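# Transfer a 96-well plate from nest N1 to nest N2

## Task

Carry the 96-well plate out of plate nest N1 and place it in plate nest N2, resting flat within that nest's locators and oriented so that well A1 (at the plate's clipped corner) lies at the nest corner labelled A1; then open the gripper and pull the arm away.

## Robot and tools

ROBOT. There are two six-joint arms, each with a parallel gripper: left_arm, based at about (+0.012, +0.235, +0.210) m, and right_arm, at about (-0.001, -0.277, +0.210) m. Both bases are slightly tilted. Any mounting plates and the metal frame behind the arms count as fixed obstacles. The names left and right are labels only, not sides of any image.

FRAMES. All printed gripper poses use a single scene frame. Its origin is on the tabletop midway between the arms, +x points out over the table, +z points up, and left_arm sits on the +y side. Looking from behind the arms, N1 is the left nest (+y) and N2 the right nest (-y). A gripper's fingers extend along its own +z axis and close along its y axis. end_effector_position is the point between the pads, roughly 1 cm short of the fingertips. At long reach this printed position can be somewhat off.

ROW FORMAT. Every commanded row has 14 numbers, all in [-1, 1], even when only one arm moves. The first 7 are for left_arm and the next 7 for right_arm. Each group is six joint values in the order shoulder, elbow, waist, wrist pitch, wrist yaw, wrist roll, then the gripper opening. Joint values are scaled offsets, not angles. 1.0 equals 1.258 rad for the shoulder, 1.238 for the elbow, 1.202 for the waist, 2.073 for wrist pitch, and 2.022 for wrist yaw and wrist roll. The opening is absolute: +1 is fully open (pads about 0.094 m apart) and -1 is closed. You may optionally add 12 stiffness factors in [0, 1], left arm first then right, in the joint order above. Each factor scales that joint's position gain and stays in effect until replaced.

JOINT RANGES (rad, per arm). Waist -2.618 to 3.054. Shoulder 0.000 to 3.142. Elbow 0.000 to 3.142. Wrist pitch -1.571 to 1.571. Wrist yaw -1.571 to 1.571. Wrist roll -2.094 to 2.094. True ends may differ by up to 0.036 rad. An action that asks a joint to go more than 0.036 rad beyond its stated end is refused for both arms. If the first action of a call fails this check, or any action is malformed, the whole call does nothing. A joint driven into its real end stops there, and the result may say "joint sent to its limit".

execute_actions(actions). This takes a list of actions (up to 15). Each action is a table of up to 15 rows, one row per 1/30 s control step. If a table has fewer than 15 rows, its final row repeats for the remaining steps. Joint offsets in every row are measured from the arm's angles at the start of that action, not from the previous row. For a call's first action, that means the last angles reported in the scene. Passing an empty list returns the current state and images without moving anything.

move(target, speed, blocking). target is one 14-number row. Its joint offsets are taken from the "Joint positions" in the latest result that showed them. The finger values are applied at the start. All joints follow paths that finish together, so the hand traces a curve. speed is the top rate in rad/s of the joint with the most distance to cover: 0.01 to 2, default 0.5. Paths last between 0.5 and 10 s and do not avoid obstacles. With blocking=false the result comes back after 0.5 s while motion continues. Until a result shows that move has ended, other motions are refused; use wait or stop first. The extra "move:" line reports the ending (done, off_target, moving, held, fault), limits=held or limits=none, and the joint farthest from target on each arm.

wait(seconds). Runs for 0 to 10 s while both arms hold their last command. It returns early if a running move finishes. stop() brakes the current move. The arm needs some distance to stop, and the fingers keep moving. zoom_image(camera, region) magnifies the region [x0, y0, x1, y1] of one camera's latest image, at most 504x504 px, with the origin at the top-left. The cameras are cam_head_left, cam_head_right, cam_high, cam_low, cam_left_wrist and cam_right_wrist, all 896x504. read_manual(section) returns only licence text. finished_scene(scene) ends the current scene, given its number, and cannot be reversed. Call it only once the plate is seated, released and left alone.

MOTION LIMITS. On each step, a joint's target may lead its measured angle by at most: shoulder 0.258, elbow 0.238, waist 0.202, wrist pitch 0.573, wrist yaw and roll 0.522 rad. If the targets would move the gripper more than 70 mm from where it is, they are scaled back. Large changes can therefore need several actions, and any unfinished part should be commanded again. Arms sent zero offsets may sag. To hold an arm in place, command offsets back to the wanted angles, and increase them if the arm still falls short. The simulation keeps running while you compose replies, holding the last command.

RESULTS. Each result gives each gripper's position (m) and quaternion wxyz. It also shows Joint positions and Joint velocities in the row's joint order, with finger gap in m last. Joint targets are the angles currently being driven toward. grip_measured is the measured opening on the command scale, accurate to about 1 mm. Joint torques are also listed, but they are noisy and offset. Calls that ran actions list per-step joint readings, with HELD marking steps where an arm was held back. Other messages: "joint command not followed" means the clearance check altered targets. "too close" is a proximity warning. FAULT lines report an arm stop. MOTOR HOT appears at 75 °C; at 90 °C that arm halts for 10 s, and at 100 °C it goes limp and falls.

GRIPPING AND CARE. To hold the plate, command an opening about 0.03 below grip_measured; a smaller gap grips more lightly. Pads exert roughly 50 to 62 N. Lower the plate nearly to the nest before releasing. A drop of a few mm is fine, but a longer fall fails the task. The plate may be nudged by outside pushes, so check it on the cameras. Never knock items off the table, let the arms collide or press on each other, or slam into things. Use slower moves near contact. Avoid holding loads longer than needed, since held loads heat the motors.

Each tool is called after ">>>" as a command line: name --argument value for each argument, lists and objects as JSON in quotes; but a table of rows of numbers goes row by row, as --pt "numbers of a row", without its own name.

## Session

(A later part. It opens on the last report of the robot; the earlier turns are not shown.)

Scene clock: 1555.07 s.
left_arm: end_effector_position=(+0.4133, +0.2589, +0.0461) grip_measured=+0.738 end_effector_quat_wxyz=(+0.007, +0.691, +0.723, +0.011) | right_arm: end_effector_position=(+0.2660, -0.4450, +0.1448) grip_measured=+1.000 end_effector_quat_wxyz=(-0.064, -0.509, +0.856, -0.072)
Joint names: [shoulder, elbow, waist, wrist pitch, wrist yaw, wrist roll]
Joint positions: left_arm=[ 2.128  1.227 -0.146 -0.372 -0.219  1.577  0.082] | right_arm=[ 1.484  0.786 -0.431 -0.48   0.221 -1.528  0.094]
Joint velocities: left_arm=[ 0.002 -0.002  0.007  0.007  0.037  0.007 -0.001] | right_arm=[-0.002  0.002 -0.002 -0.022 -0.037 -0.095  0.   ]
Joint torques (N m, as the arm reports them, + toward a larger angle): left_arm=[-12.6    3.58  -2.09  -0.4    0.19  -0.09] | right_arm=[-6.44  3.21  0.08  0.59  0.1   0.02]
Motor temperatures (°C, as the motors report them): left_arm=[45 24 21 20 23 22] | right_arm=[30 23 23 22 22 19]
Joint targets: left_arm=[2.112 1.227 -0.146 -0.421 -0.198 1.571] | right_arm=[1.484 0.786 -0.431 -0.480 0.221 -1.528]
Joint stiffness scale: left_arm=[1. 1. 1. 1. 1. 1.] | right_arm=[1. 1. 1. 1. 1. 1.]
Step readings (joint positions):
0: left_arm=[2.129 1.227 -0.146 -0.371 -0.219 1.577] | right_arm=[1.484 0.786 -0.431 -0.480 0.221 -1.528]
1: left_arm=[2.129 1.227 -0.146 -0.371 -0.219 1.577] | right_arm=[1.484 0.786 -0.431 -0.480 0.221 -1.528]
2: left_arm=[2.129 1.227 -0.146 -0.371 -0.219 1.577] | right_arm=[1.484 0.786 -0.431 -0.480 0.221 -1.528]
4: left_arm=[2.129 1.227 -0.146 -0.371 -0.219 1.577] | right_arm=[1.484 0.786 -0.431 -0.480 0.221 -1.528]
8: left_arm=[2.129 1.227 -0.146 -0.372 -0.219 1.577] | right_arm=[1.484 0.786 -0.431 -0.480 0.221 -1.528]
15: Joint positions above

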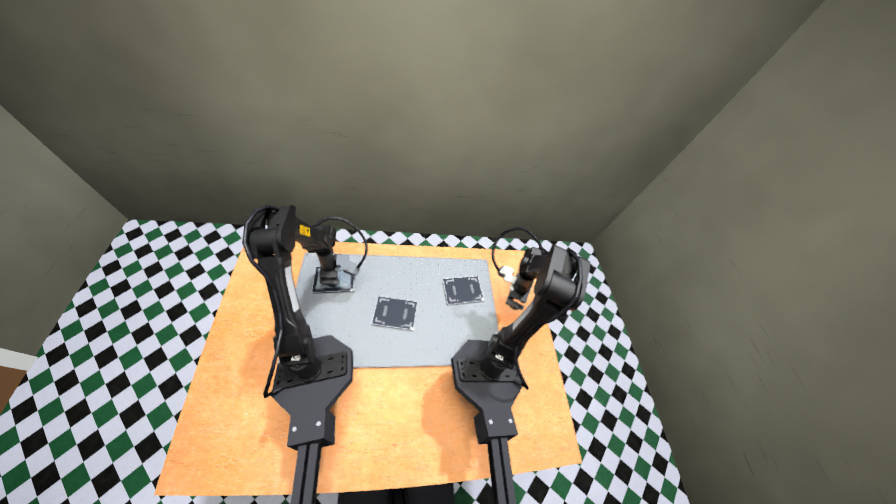

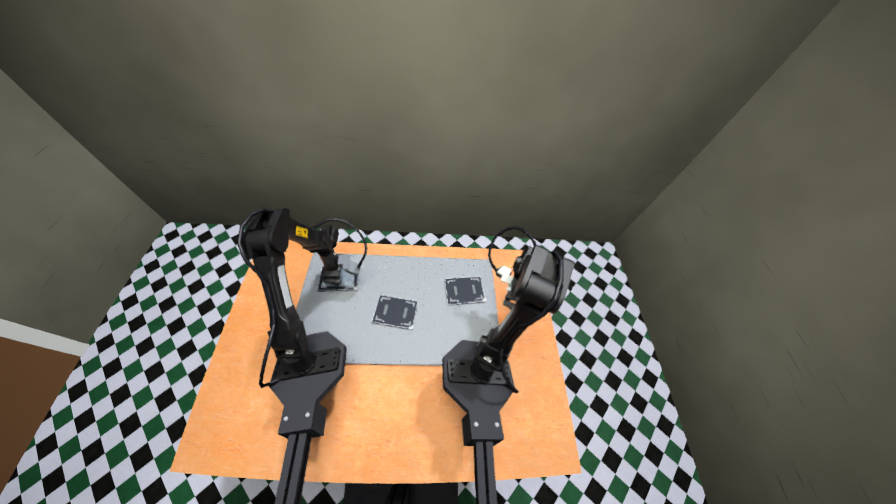

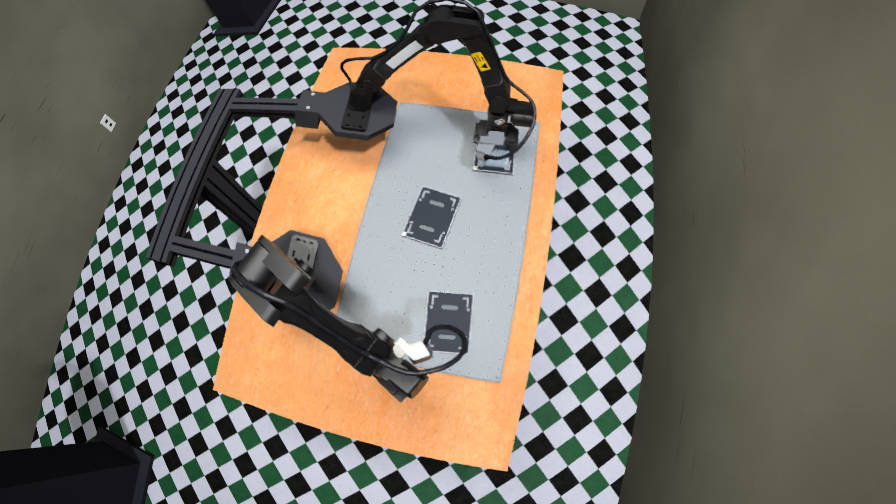

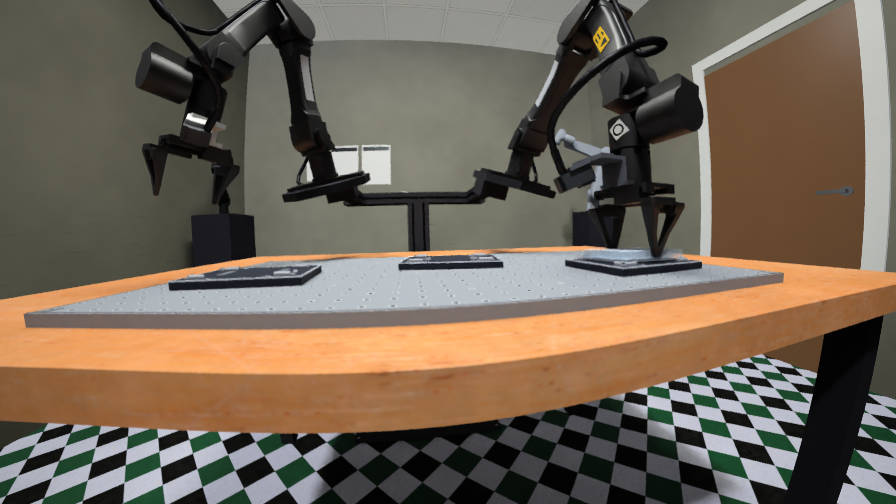

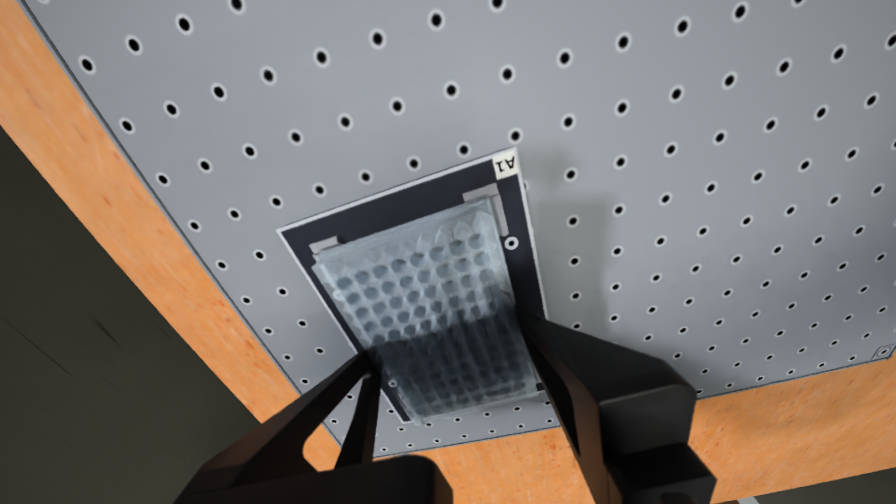

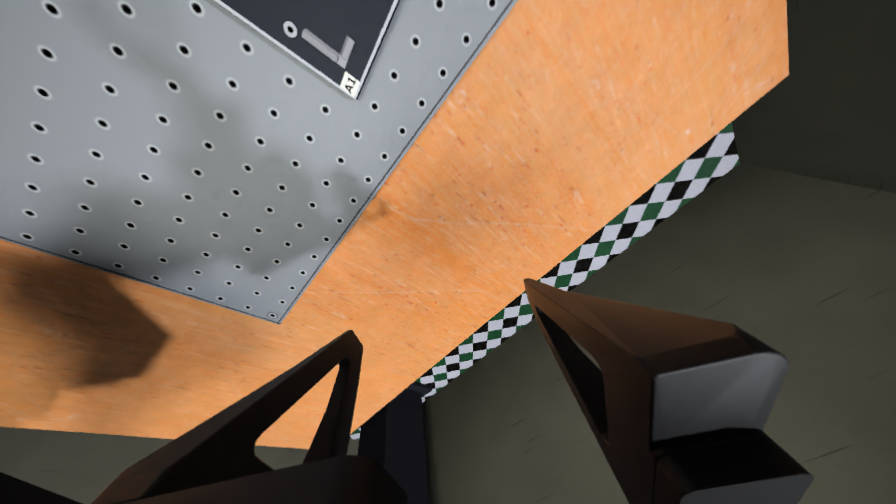

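>>> execute_actions --actions '[[[-0.004,0,0,-0.018,0.0104,0.0,0.705,0,0,0,0,0,0,1],[0.0,0,0,-0.016,0.0104,0.001,0.705,0,0,0,0,0,0,1],[0.0,0,0,-0.015,0.0104,0.002,0.705,0,0,0,0,0,0,1],[0.0,0,0,-0.015,0.0104,0.003,0.705,0,0,0,0,0,0,1],[0.0,0,0,-0.015,0.0104,0.004,0.705,0,0,0,0,0,0,1],[0.0,0,0,-0.015,0.0104,0.005,0.705,0,0,0,0,0,0,1]]]'

Scene clock: 1563.70 s.
left_arm: end_effector_position=(+0.4133, +0.2589, +0.0461) grip_measured=+0.738 end_effector_quat_wxyz=(+0.007, +0.692, +0.721, +0.011) | right_arm: end_effector_position=(+0.2660, -0.4450, +0.1448) grip_measured=+1.000 end_effector_quat_wxyz=(-0.064, -0.509, +0.856, -0.072)
Joint names: [shoulder, elbow, waist, wrist pitch, wrist yaw, wrist roll]
Joint positions: left_arm=[ 2.128  1.227 -0.146 -0.372 -0.219  1.582  0.082] | right_arm=[ 1.484  0.786 -0.431 -0.48   0.221 -1.528  0.094]
Joint velocities: left_arm=[-0.027  0.007 -0.002  0.051 -0.022  0.007 -0.   ] | right_arm=[-0.002  0.002 -0.002  0.007  0.007  0.007  0.   ]
Joint torques (N m, as the arm reports them, + toward a larger angle): left_arm=[-11.21   3.61  -2.11  -0.24   0.2    0.01] | right_arm=[-6.48  3.21  0.07  0.59  0.1   0.03]
Motor temperatures (°C, as the motors report them): left_arm=[47 24 21 20 23 22] | right_arm=[30 23 23 22 22 19]
Joint targets: left_arm=[2.128 1.227 -0.146 -0.403 -0.198 1.587] | right_arm=[1.484 0.786 -0.431 -0.480 0.221 -1.528]
Joint stiffness scale: left_arm=[1. 1. 1. 1. 1. 1.] | right_arm=[1. 1. 1. 1. 1. 1.]
Step readings (joint positions):
0: left_arm=[2.128 1.227 -0.146 -0.372 -0.219 1.577] | right_arm=[1.484 0.786 -0.431 -0.480 0.221 -1.528]
1: left_arm=[2.128 1.227 -0.146 -0.372 -0.219 1.577] | right_arm=[1.484 0.786 -0.431 -0.480 0.221 -1.528]
2: left_arm=[2.128 1.227 -0.146 -0.372 -0.219 1.578] | right_arm=[1.484 0.786 -0.431 -0.480 0.221 -1.528]
4: left_arm=[2.128 1.227 -0.146 -0.372 -0.219 1.579] | right_arm=[1.484 0.786 -0.431 -0.480 0.221 -1.528]
8: left_arm=[2.128 1.227 -0.146 -0.372 -0.219 1.581] | right_arm=[1.484 0.786 -0.431 -0.480 0.221 -1.528]
15: Joint positions above

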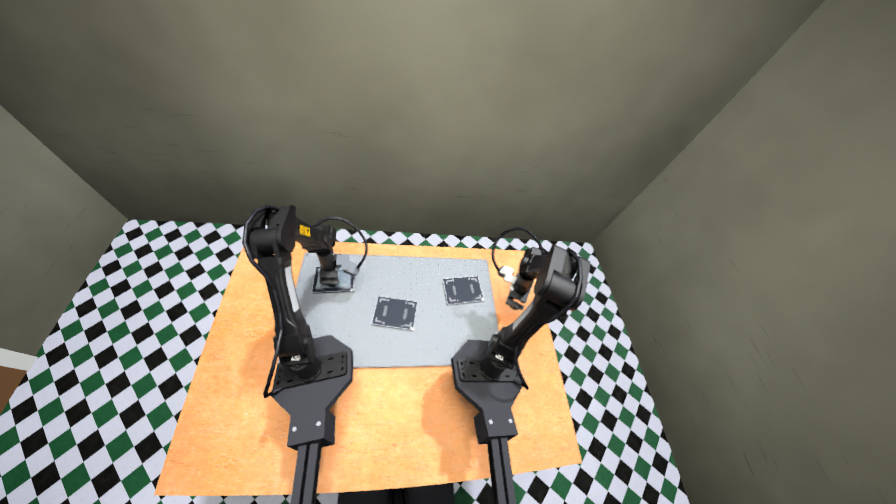

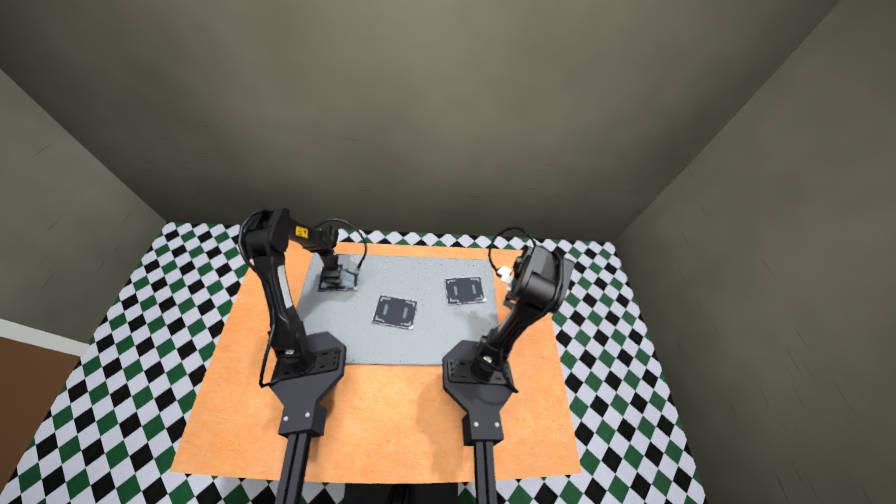

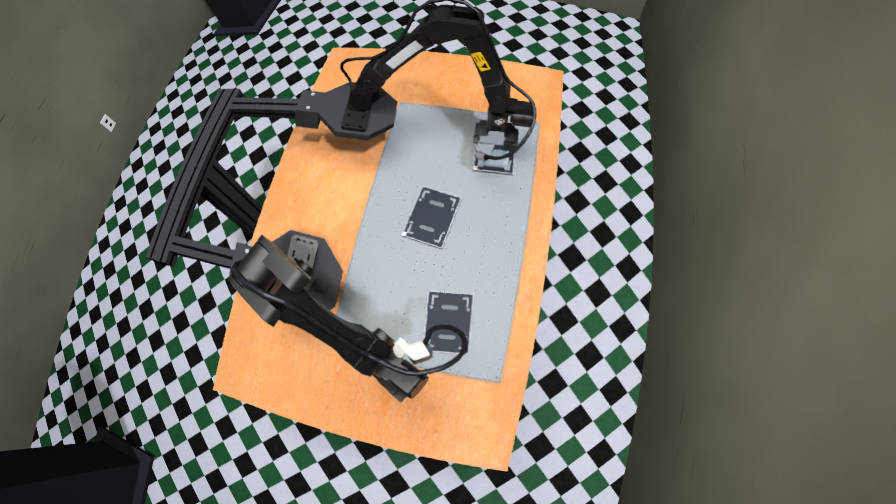

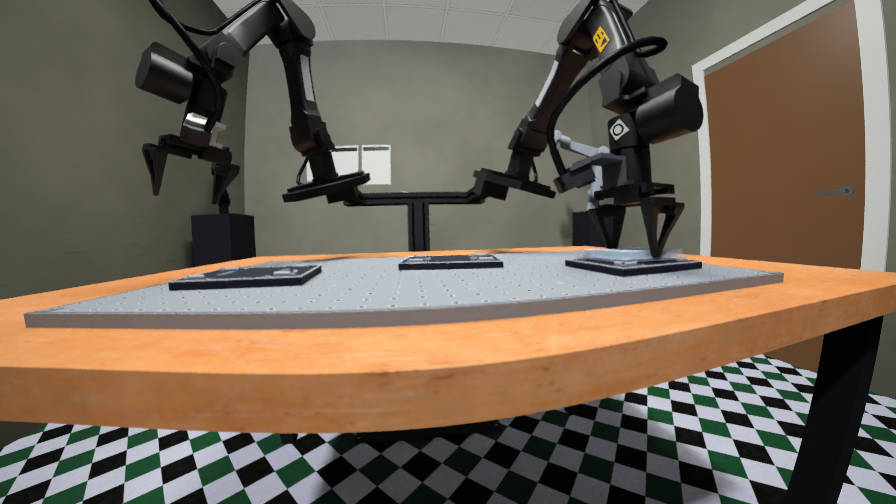

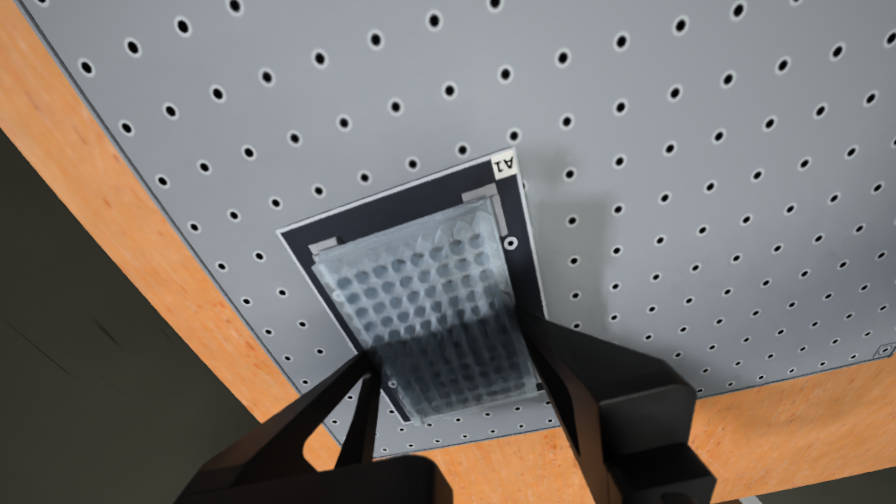

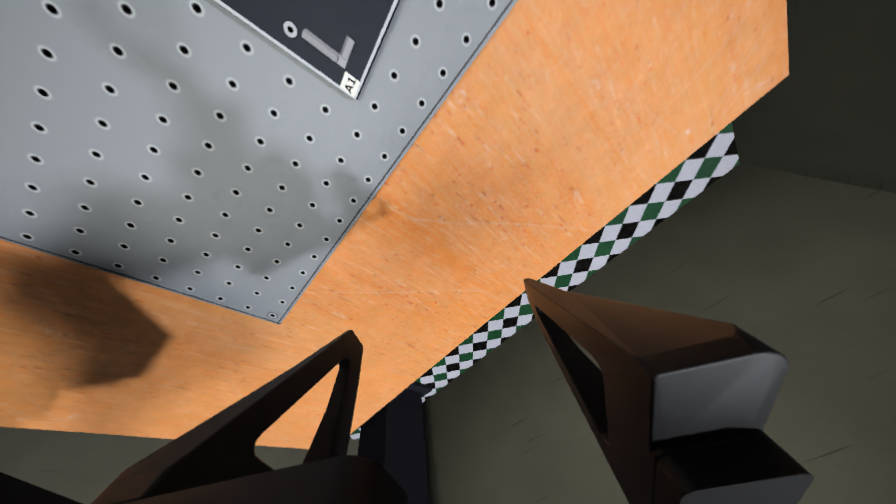

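>>> execute_actions --actions '[]'

Scene clock: 1579.90 s.
left_arm: end_effector_position=(+0.4133, +0.2589, +0.0461) grip_measured=+0.738 end_effector_quat_wxyz=(+0.007, +0.692, +0.721, +0.011) | right_arm: end_effector_position=(+0.2660, -0.4450, +0.1448) grip_measured=+1.000 end_effector_quat_wxyz=(-0.064, -0.509, +0.856, -0.072)
Joint names: [shoulder, elbow, waist, wrist pitch, wrist yaw, wrist roll]
Joint positions: left_arm=[ 2.128  1.227 -0.146 -0.372 -0.219  1.582  0.082] | right_arm=[ 1.484  0.786 -0.431 -0.48   0.221 -1.528  0.094]
Joint velocities: left_arm=[-0.017 -0.002  0.012  0.007 -0.007 -0.007  0.001] | right_arm=[-0.007 -0.007  0.007 -0.022 -0.007 -0.037  0.   ]
Joint torques (N m, as the arm reports them, + toward a larger angle): left_arm=[-11.22   3.6   -2.13  -0.24   0.2    0.01] | right_arm=[-6.48  3.21  0.1   0.58  0.1   0.02]
Motor temperatures (°C, as the motors report them): left_arm=[47 24 21 20 23 22] | right_arm=[30 23 23 22 22 19]
Joint targets: left_arm=[2.128 1.227 -0.146 -0.403 -0.198 1.587] | right_arm=[1.484 0.786 -0.431 -0.480 0.221 -1.528]
Joint stiffness scale: left_arm=[1. 1. 1. 1. 1. 1.] | right_arm=[1. 1. 1. 1. 1. 1.]

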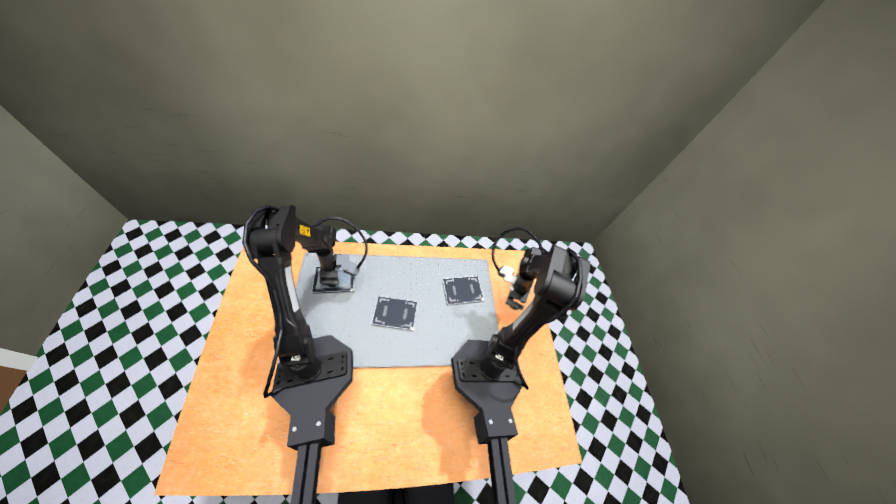

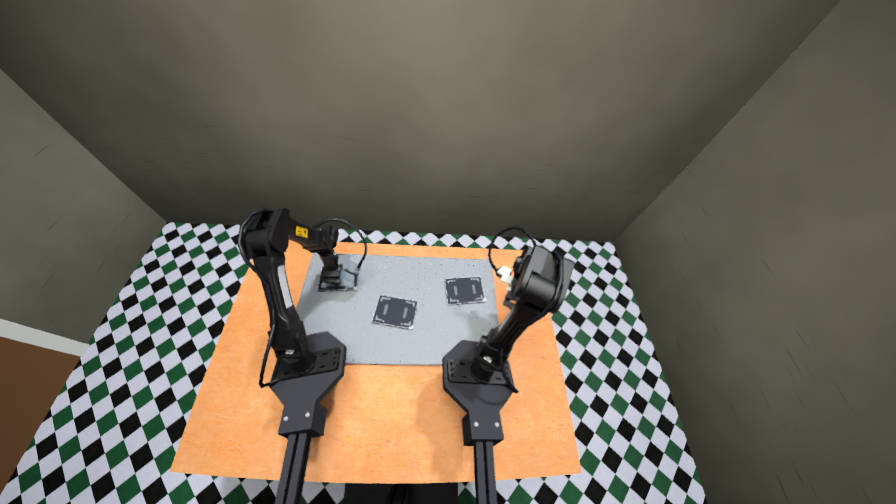

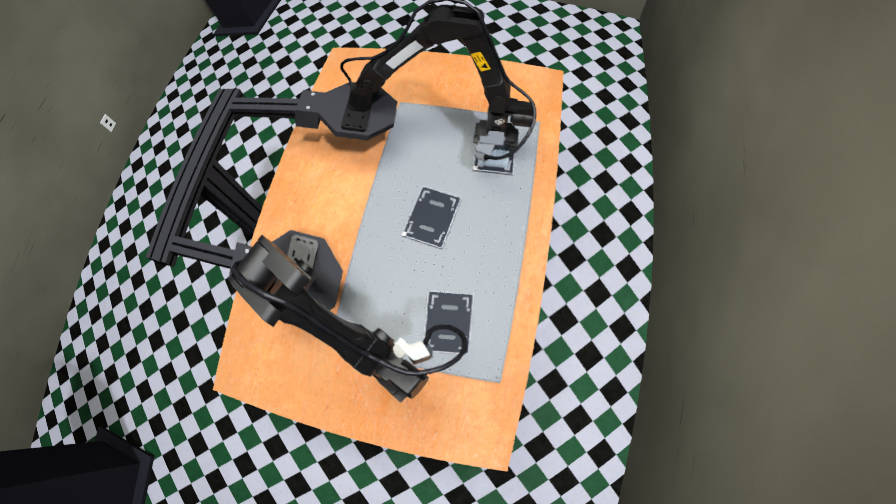

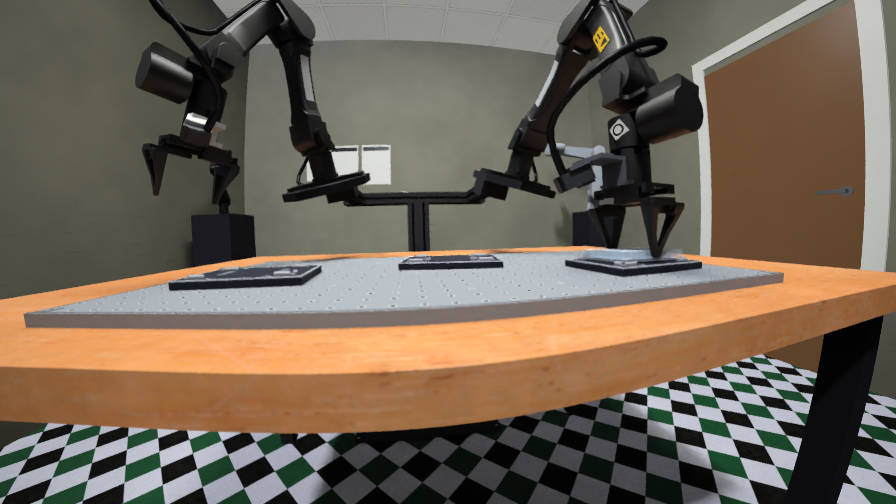

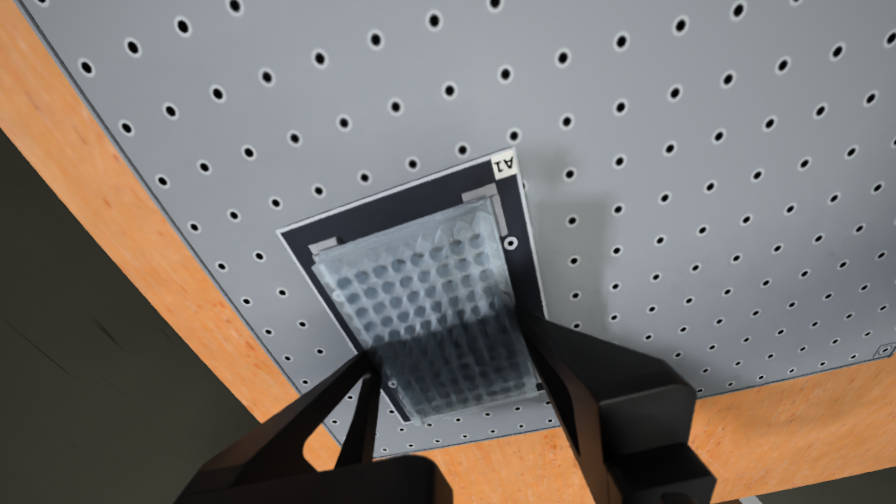

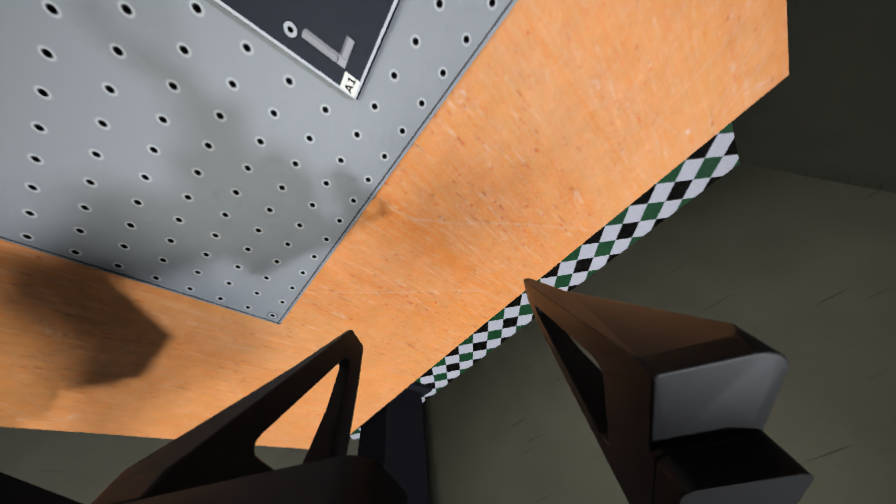

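>>> zoom_image --camera "cam_left_wrist" --region '[290, 160, 560, 320]'

Region (290, 160, 560, 320) of cam_left_wrist's 896x504 image, scaled by 1.867, with more detail than that image has; it fills the top 299 rows of this view, and the rest is white.

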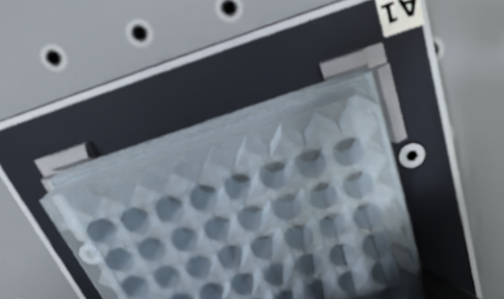

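>>> zoom_image --camera "cam_left_wrist" --region '[295, 220, 365, 290]'

>>> zoom_image --camera "cam_left_wrist" --region '[455, 175, 525, 245]'

Region (295, 220, 365, 290) of cam_left_wrist's 896x504 image, scaled by 7.200, with more detail than that image has.

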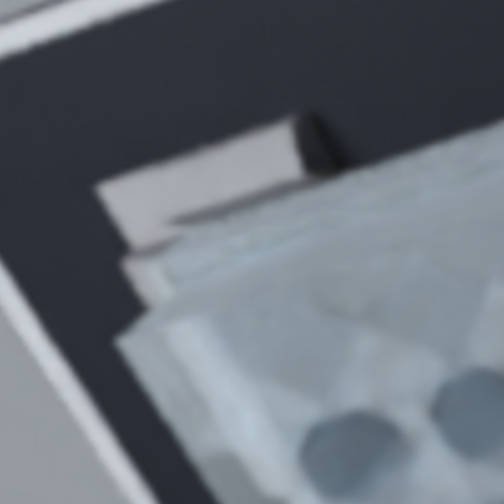

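Region (455, 175, 525, 245) of cam_left_wrist's 896x504 image, scaled by 7.200, with more detail than that image has.

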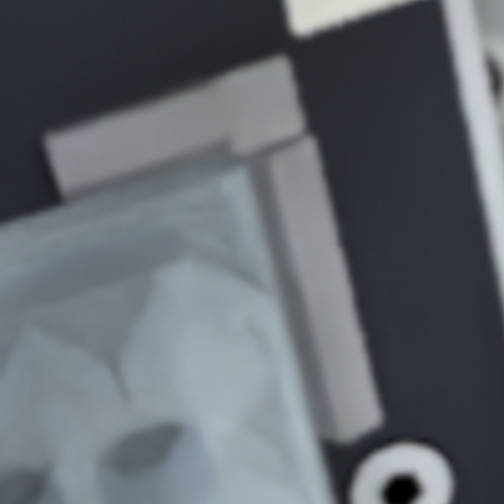

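>>> execute_actions --actions '[[[0,0,0,-0.017,0.0104,0.0025,0.705,0,0,0,0,0,0,1],[0,0,0,-0.018,0.0104,0.0025,0.705,0,0,0,0,0,0,1],[0,0,0,-0.019,0.0104,0.0025,0.705,0,0,0,0,0,0,1],[0,0,0,-0.020,0.0104,0.0025,0.705,0,0,0,0,0,0,1]]]'

Scene clock: 1594.83 s.
left_arm: end_effector_position=(+0.4132, +0.2589, +0.0461) grip_measured=+0.738 end_effector_quat_wxyz=(+0.007, +0.693, +0.721, +0.011) | right_arm: end_effector_position=(+0.2660, -0.4450, +0.1448) grip_measured=+1.000 end_effector_quat_wxyz=(-0.064, -0.509, +0.856, -0.072)
Joint names: [shoulder, elbow, waist, wrist pitch, wrist yaw, wrist roll]
Joint positions: left_arm=[ 2.128  1.227 -0.146 -0.372 -0.219  1.583  0.082] | right_arm=[ 1.484  0.786 -0.431 -0.48   0.221 -1.528  0.094]
Joint velocities: left_arm=[ 0.007 -0.002 -0.007 -0.007 -0.051  0.007 -0.   ] | right_arm=[-0.017 -0.007 -0.007 -0.007 -0.037  0.007  0.   ]
Joint torques (N m, as the arm reports them, + toward a larger angle): left_arm=[-11.21   3.61  -2.12  -0.33   0.19   0.  ] | right_arm=[-6.51  3.14  0.08  0.59  0.11  0.02]
Motor temperatures (°C, as the motors report them): left_arm=[47 24 21 20 23 22] | right_arm=[30 23 23 22 22 19]
Joint targets: left_arm=[2.128 1.227 -0.146 -0.413 -0.198 1.587] | right_arm=[1.484 0.786 -0.431 -0.480 0.221 -1.528]
Joint stiffness scale: left_arm=[1. 1. 1. 1. 1. 1.] | right_arm=[1. 1. 1. 1. 1. 1.]
Step readings (joint positions):
0: left_arm=[2.128 1.227 -0.146 -0.372 -0.219 1.582] | right_arm=[1.484 0.786 -0.431 -0.480 0.221 -1.528]
1: left_arm=[2.128 1.227 -0.146 -0.372 -0.219 1.582] | right_arm=[1.484 0.786 -0.431 -0.480 0.221 -1.528]
2: left_arm=[2.128 1.227 -0.146 -0.372 -0.219 1.582] | right_arm=[1.484 0.786 -0.431 -0.480 0.221 -1.528]
4: left_arm=[2.128 1.227 -0.146 -0.372 -0.219 1.582] | right_arm=[1.484 0.786 -0.431 -0.480 0.221 -1.528]
8: left_arm=[2.128 1.227 -0.146 -0.372 -0.219 1.583] | right_arm=[1.484 0.786 -0.431 -0.480 0.221 -1.528]
15: Joint positions above

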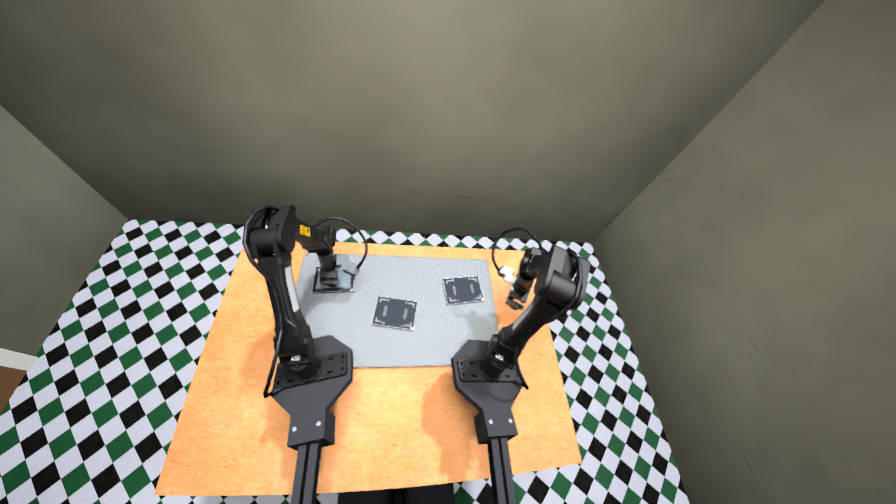

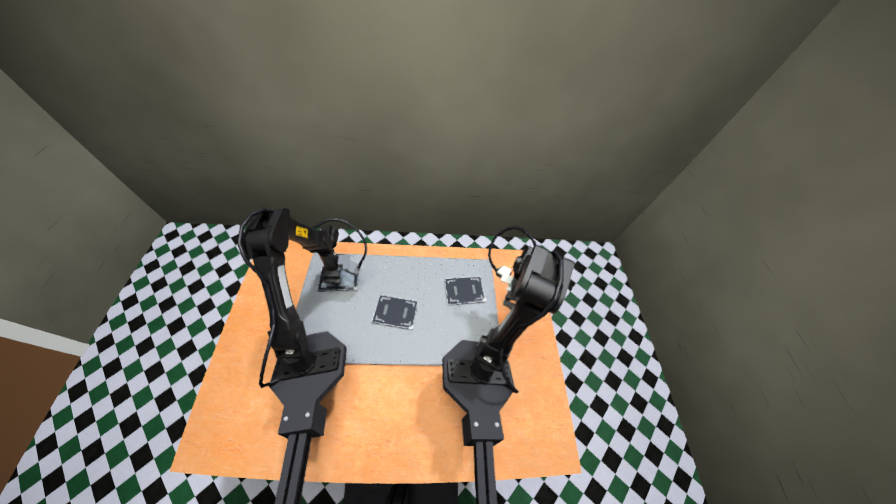

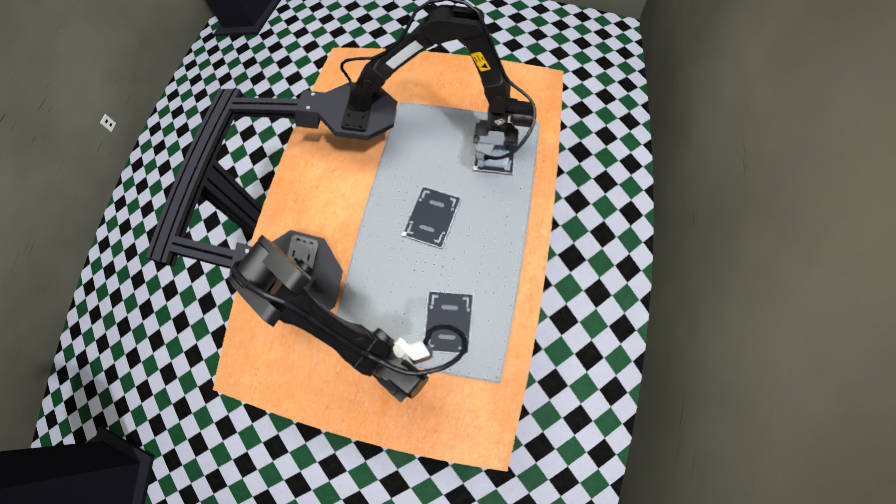

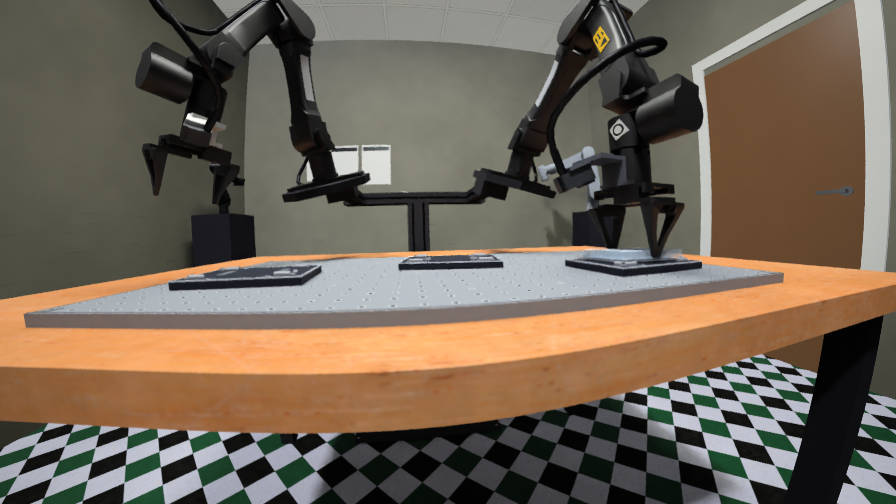

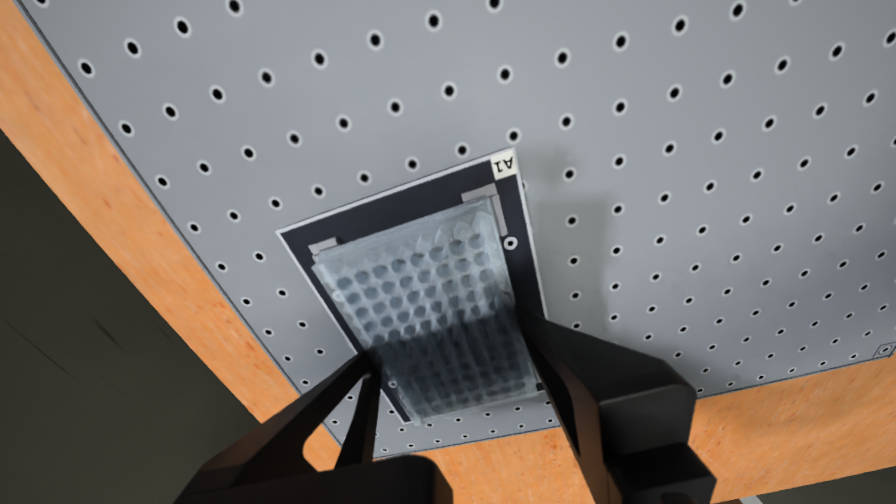

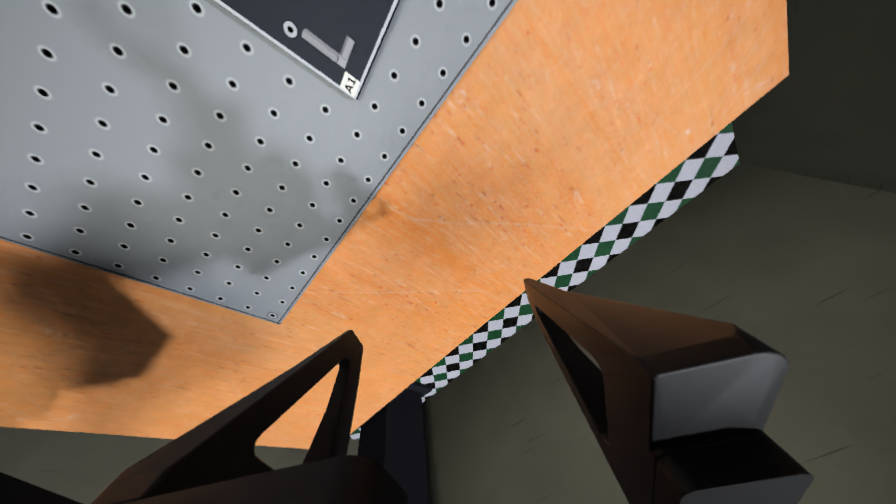

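>>> execute_actions --actions '[[[0,0,0,-0.020,0.0104,0.002,0.705,0,0,0,0,0,0,1],[0,0,0,-0.021,0.0104,0.002,0.705,0,0,0,0,0,0,1],[0,0,0,-0.022,0.0104,0.002,0.705,0,0,0,0,0,0,1],[0,0,0,-0.023,0.0104,0.002,0.705,0,0,0,0,0,0,1],[0,0,0,-0.024,0.0104,0.002,0.705,0,0,0,0,0,0,1],[0,0,0,-0.025,0.0104,0.002,0.705,0,0,0,0,0,0,1],[0,0,0,-0.026,0.0104,0.002,0.705,0,0,0,0,0,0,1],[0,0,0,-0.027,0.0104,0.002,0.705,0,0,0,0,0,0,1]]]'

Scene clock: 1600.77 s.
left_arm: end_effector_position=(+0.4130, +0.2589, +0.0461) grip_measured=+0.738 end_effector_quat_wxyz=(+0.006, +0.693, +0.720, +0.011) | right_arm: end_effector_position=(+0.2660, -0.4450, +0.1448) grip_measured=+1.000 end_effector_quat_wxyz=(-0.064, -0.509, +0.856, -0.072)
Joint names: [shoulder, elbow, waist, wrist pitch, wrist yaw, wrist roll]
Joint positions: left_arm=[ 2.128  1.227 -0.146 -0.373 -0.219  1.584  0.082] | right_arm=[ 1.484  0.786 -0.431 -0.48   0.221 -1.528  0.094]
Joint velocities: left_arm=[-0.017 -0.027 -0.007  0.037 -0.007 -0.051  0.001] | right_arm=[-0.007 -0.007  0.002  0.007  0.037  0.007  0.   ]
Joint torques (N m, as the arm reports them, + toward a larger angle): left_arm=[-11.21   3.61  -2.11  -0.46   0.2   -0.01] | right_arm=[-6.48  3.17  0.07  0.58  0.1   0.01]
Motor temperatures (°C, as the motors report them): left_arm=[47 24 21 20 23 22] | right_arm=[30 23 23 22 22 19]
Joint targets: left_arm=[2.128 1.227 -0.146 -0.428 -0.198 1.587] | right_arm=[1.484 0.786 -0.431 -0.480 0.221 -1.528]
Joint stiffness scale: left_arm=[1. 1. 1. 1. 1. 1.] | right_arm=[1. 1. 1. 1. 1. 1.]
Step readings (joint positions):
0: left_arm=[2.128 1.227 -0.146 -0.372 -0.219 1.583] | right_arm=[1.484 0.786 -0.431 -0.480 0.221 -1.528]
1: left_arm=[2.128 1.227 -0.146 -0.372 -0.219 1.583] | right_arm=[1.484 0.786 -0.431 -0.480 0.221 -1.528]
2: left_arm=[2.128 1.227 -0.146 -0.372 -0.219 1.583] | right_arm=[1.484 0.786 -0.431 -0.480 0.221 -1.528]
4: left_arm=[2.128 1.227 -0.146 -0.373 -0.219 1.583] | right_arm=[1.484 0.786 -0.431 -0.480 0.221 -1.528]
8: left_arm=[2.128 1.227 -0.146 -0.373 -0.219 1.584] | right_arm=[1.484 0.786 -0.431 -0.480 0.221 -1.528]
15: Joint positions above

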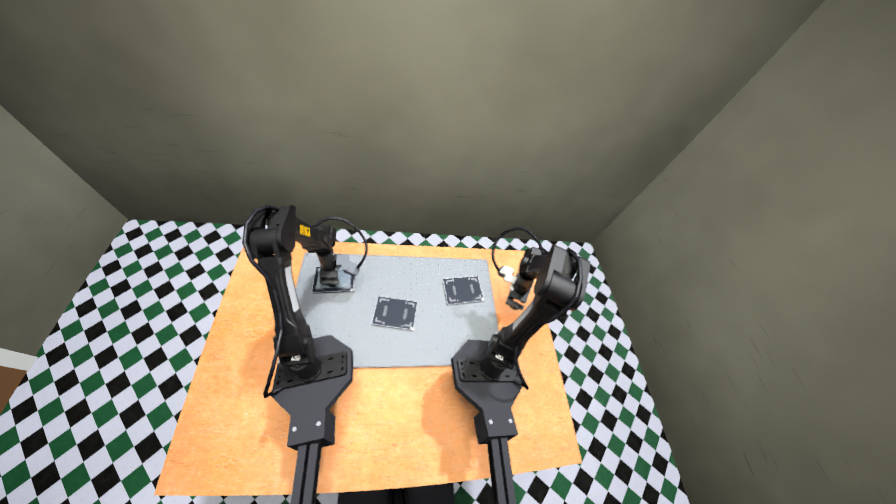

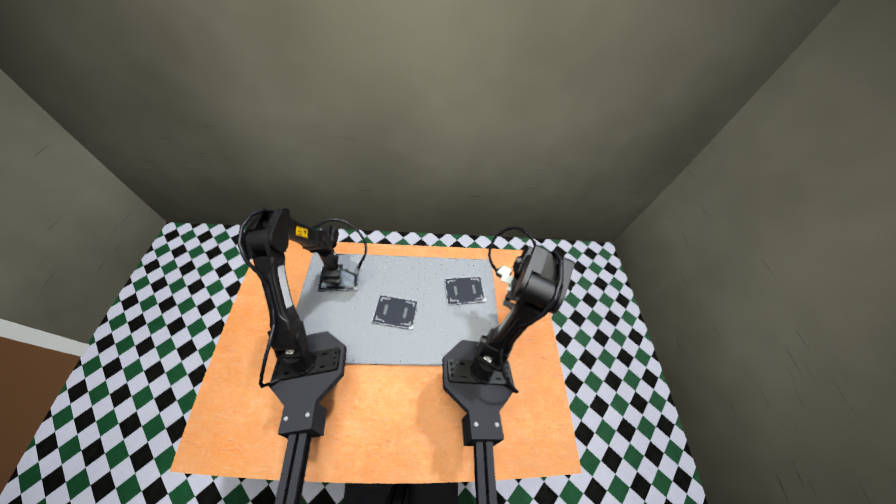

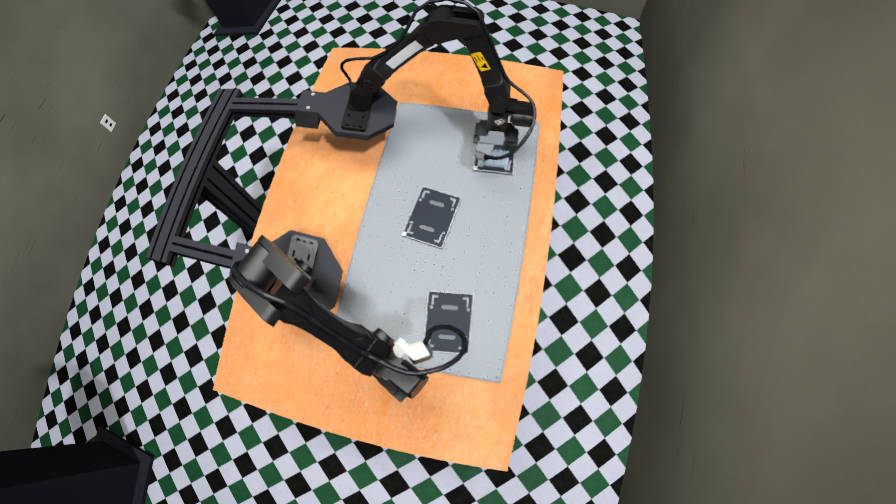

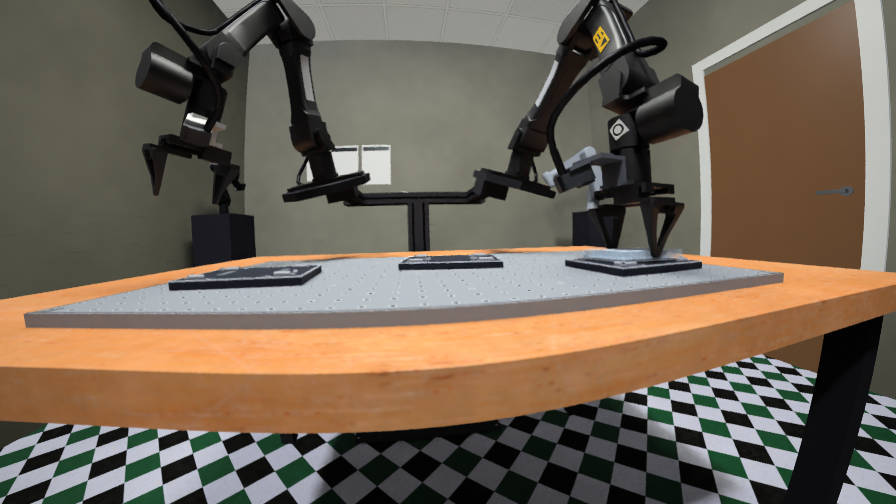

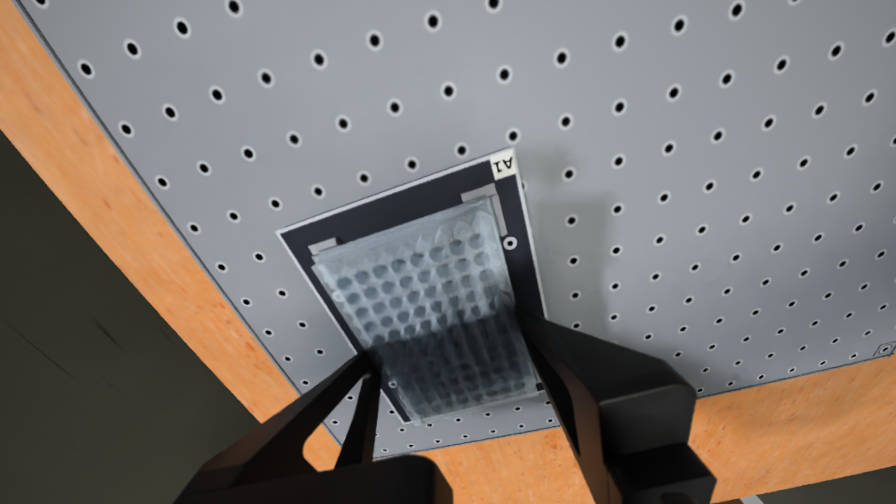

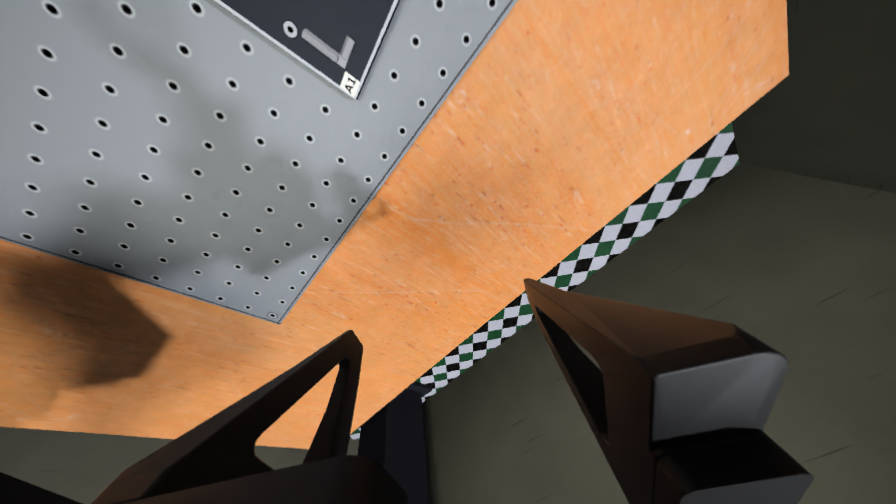

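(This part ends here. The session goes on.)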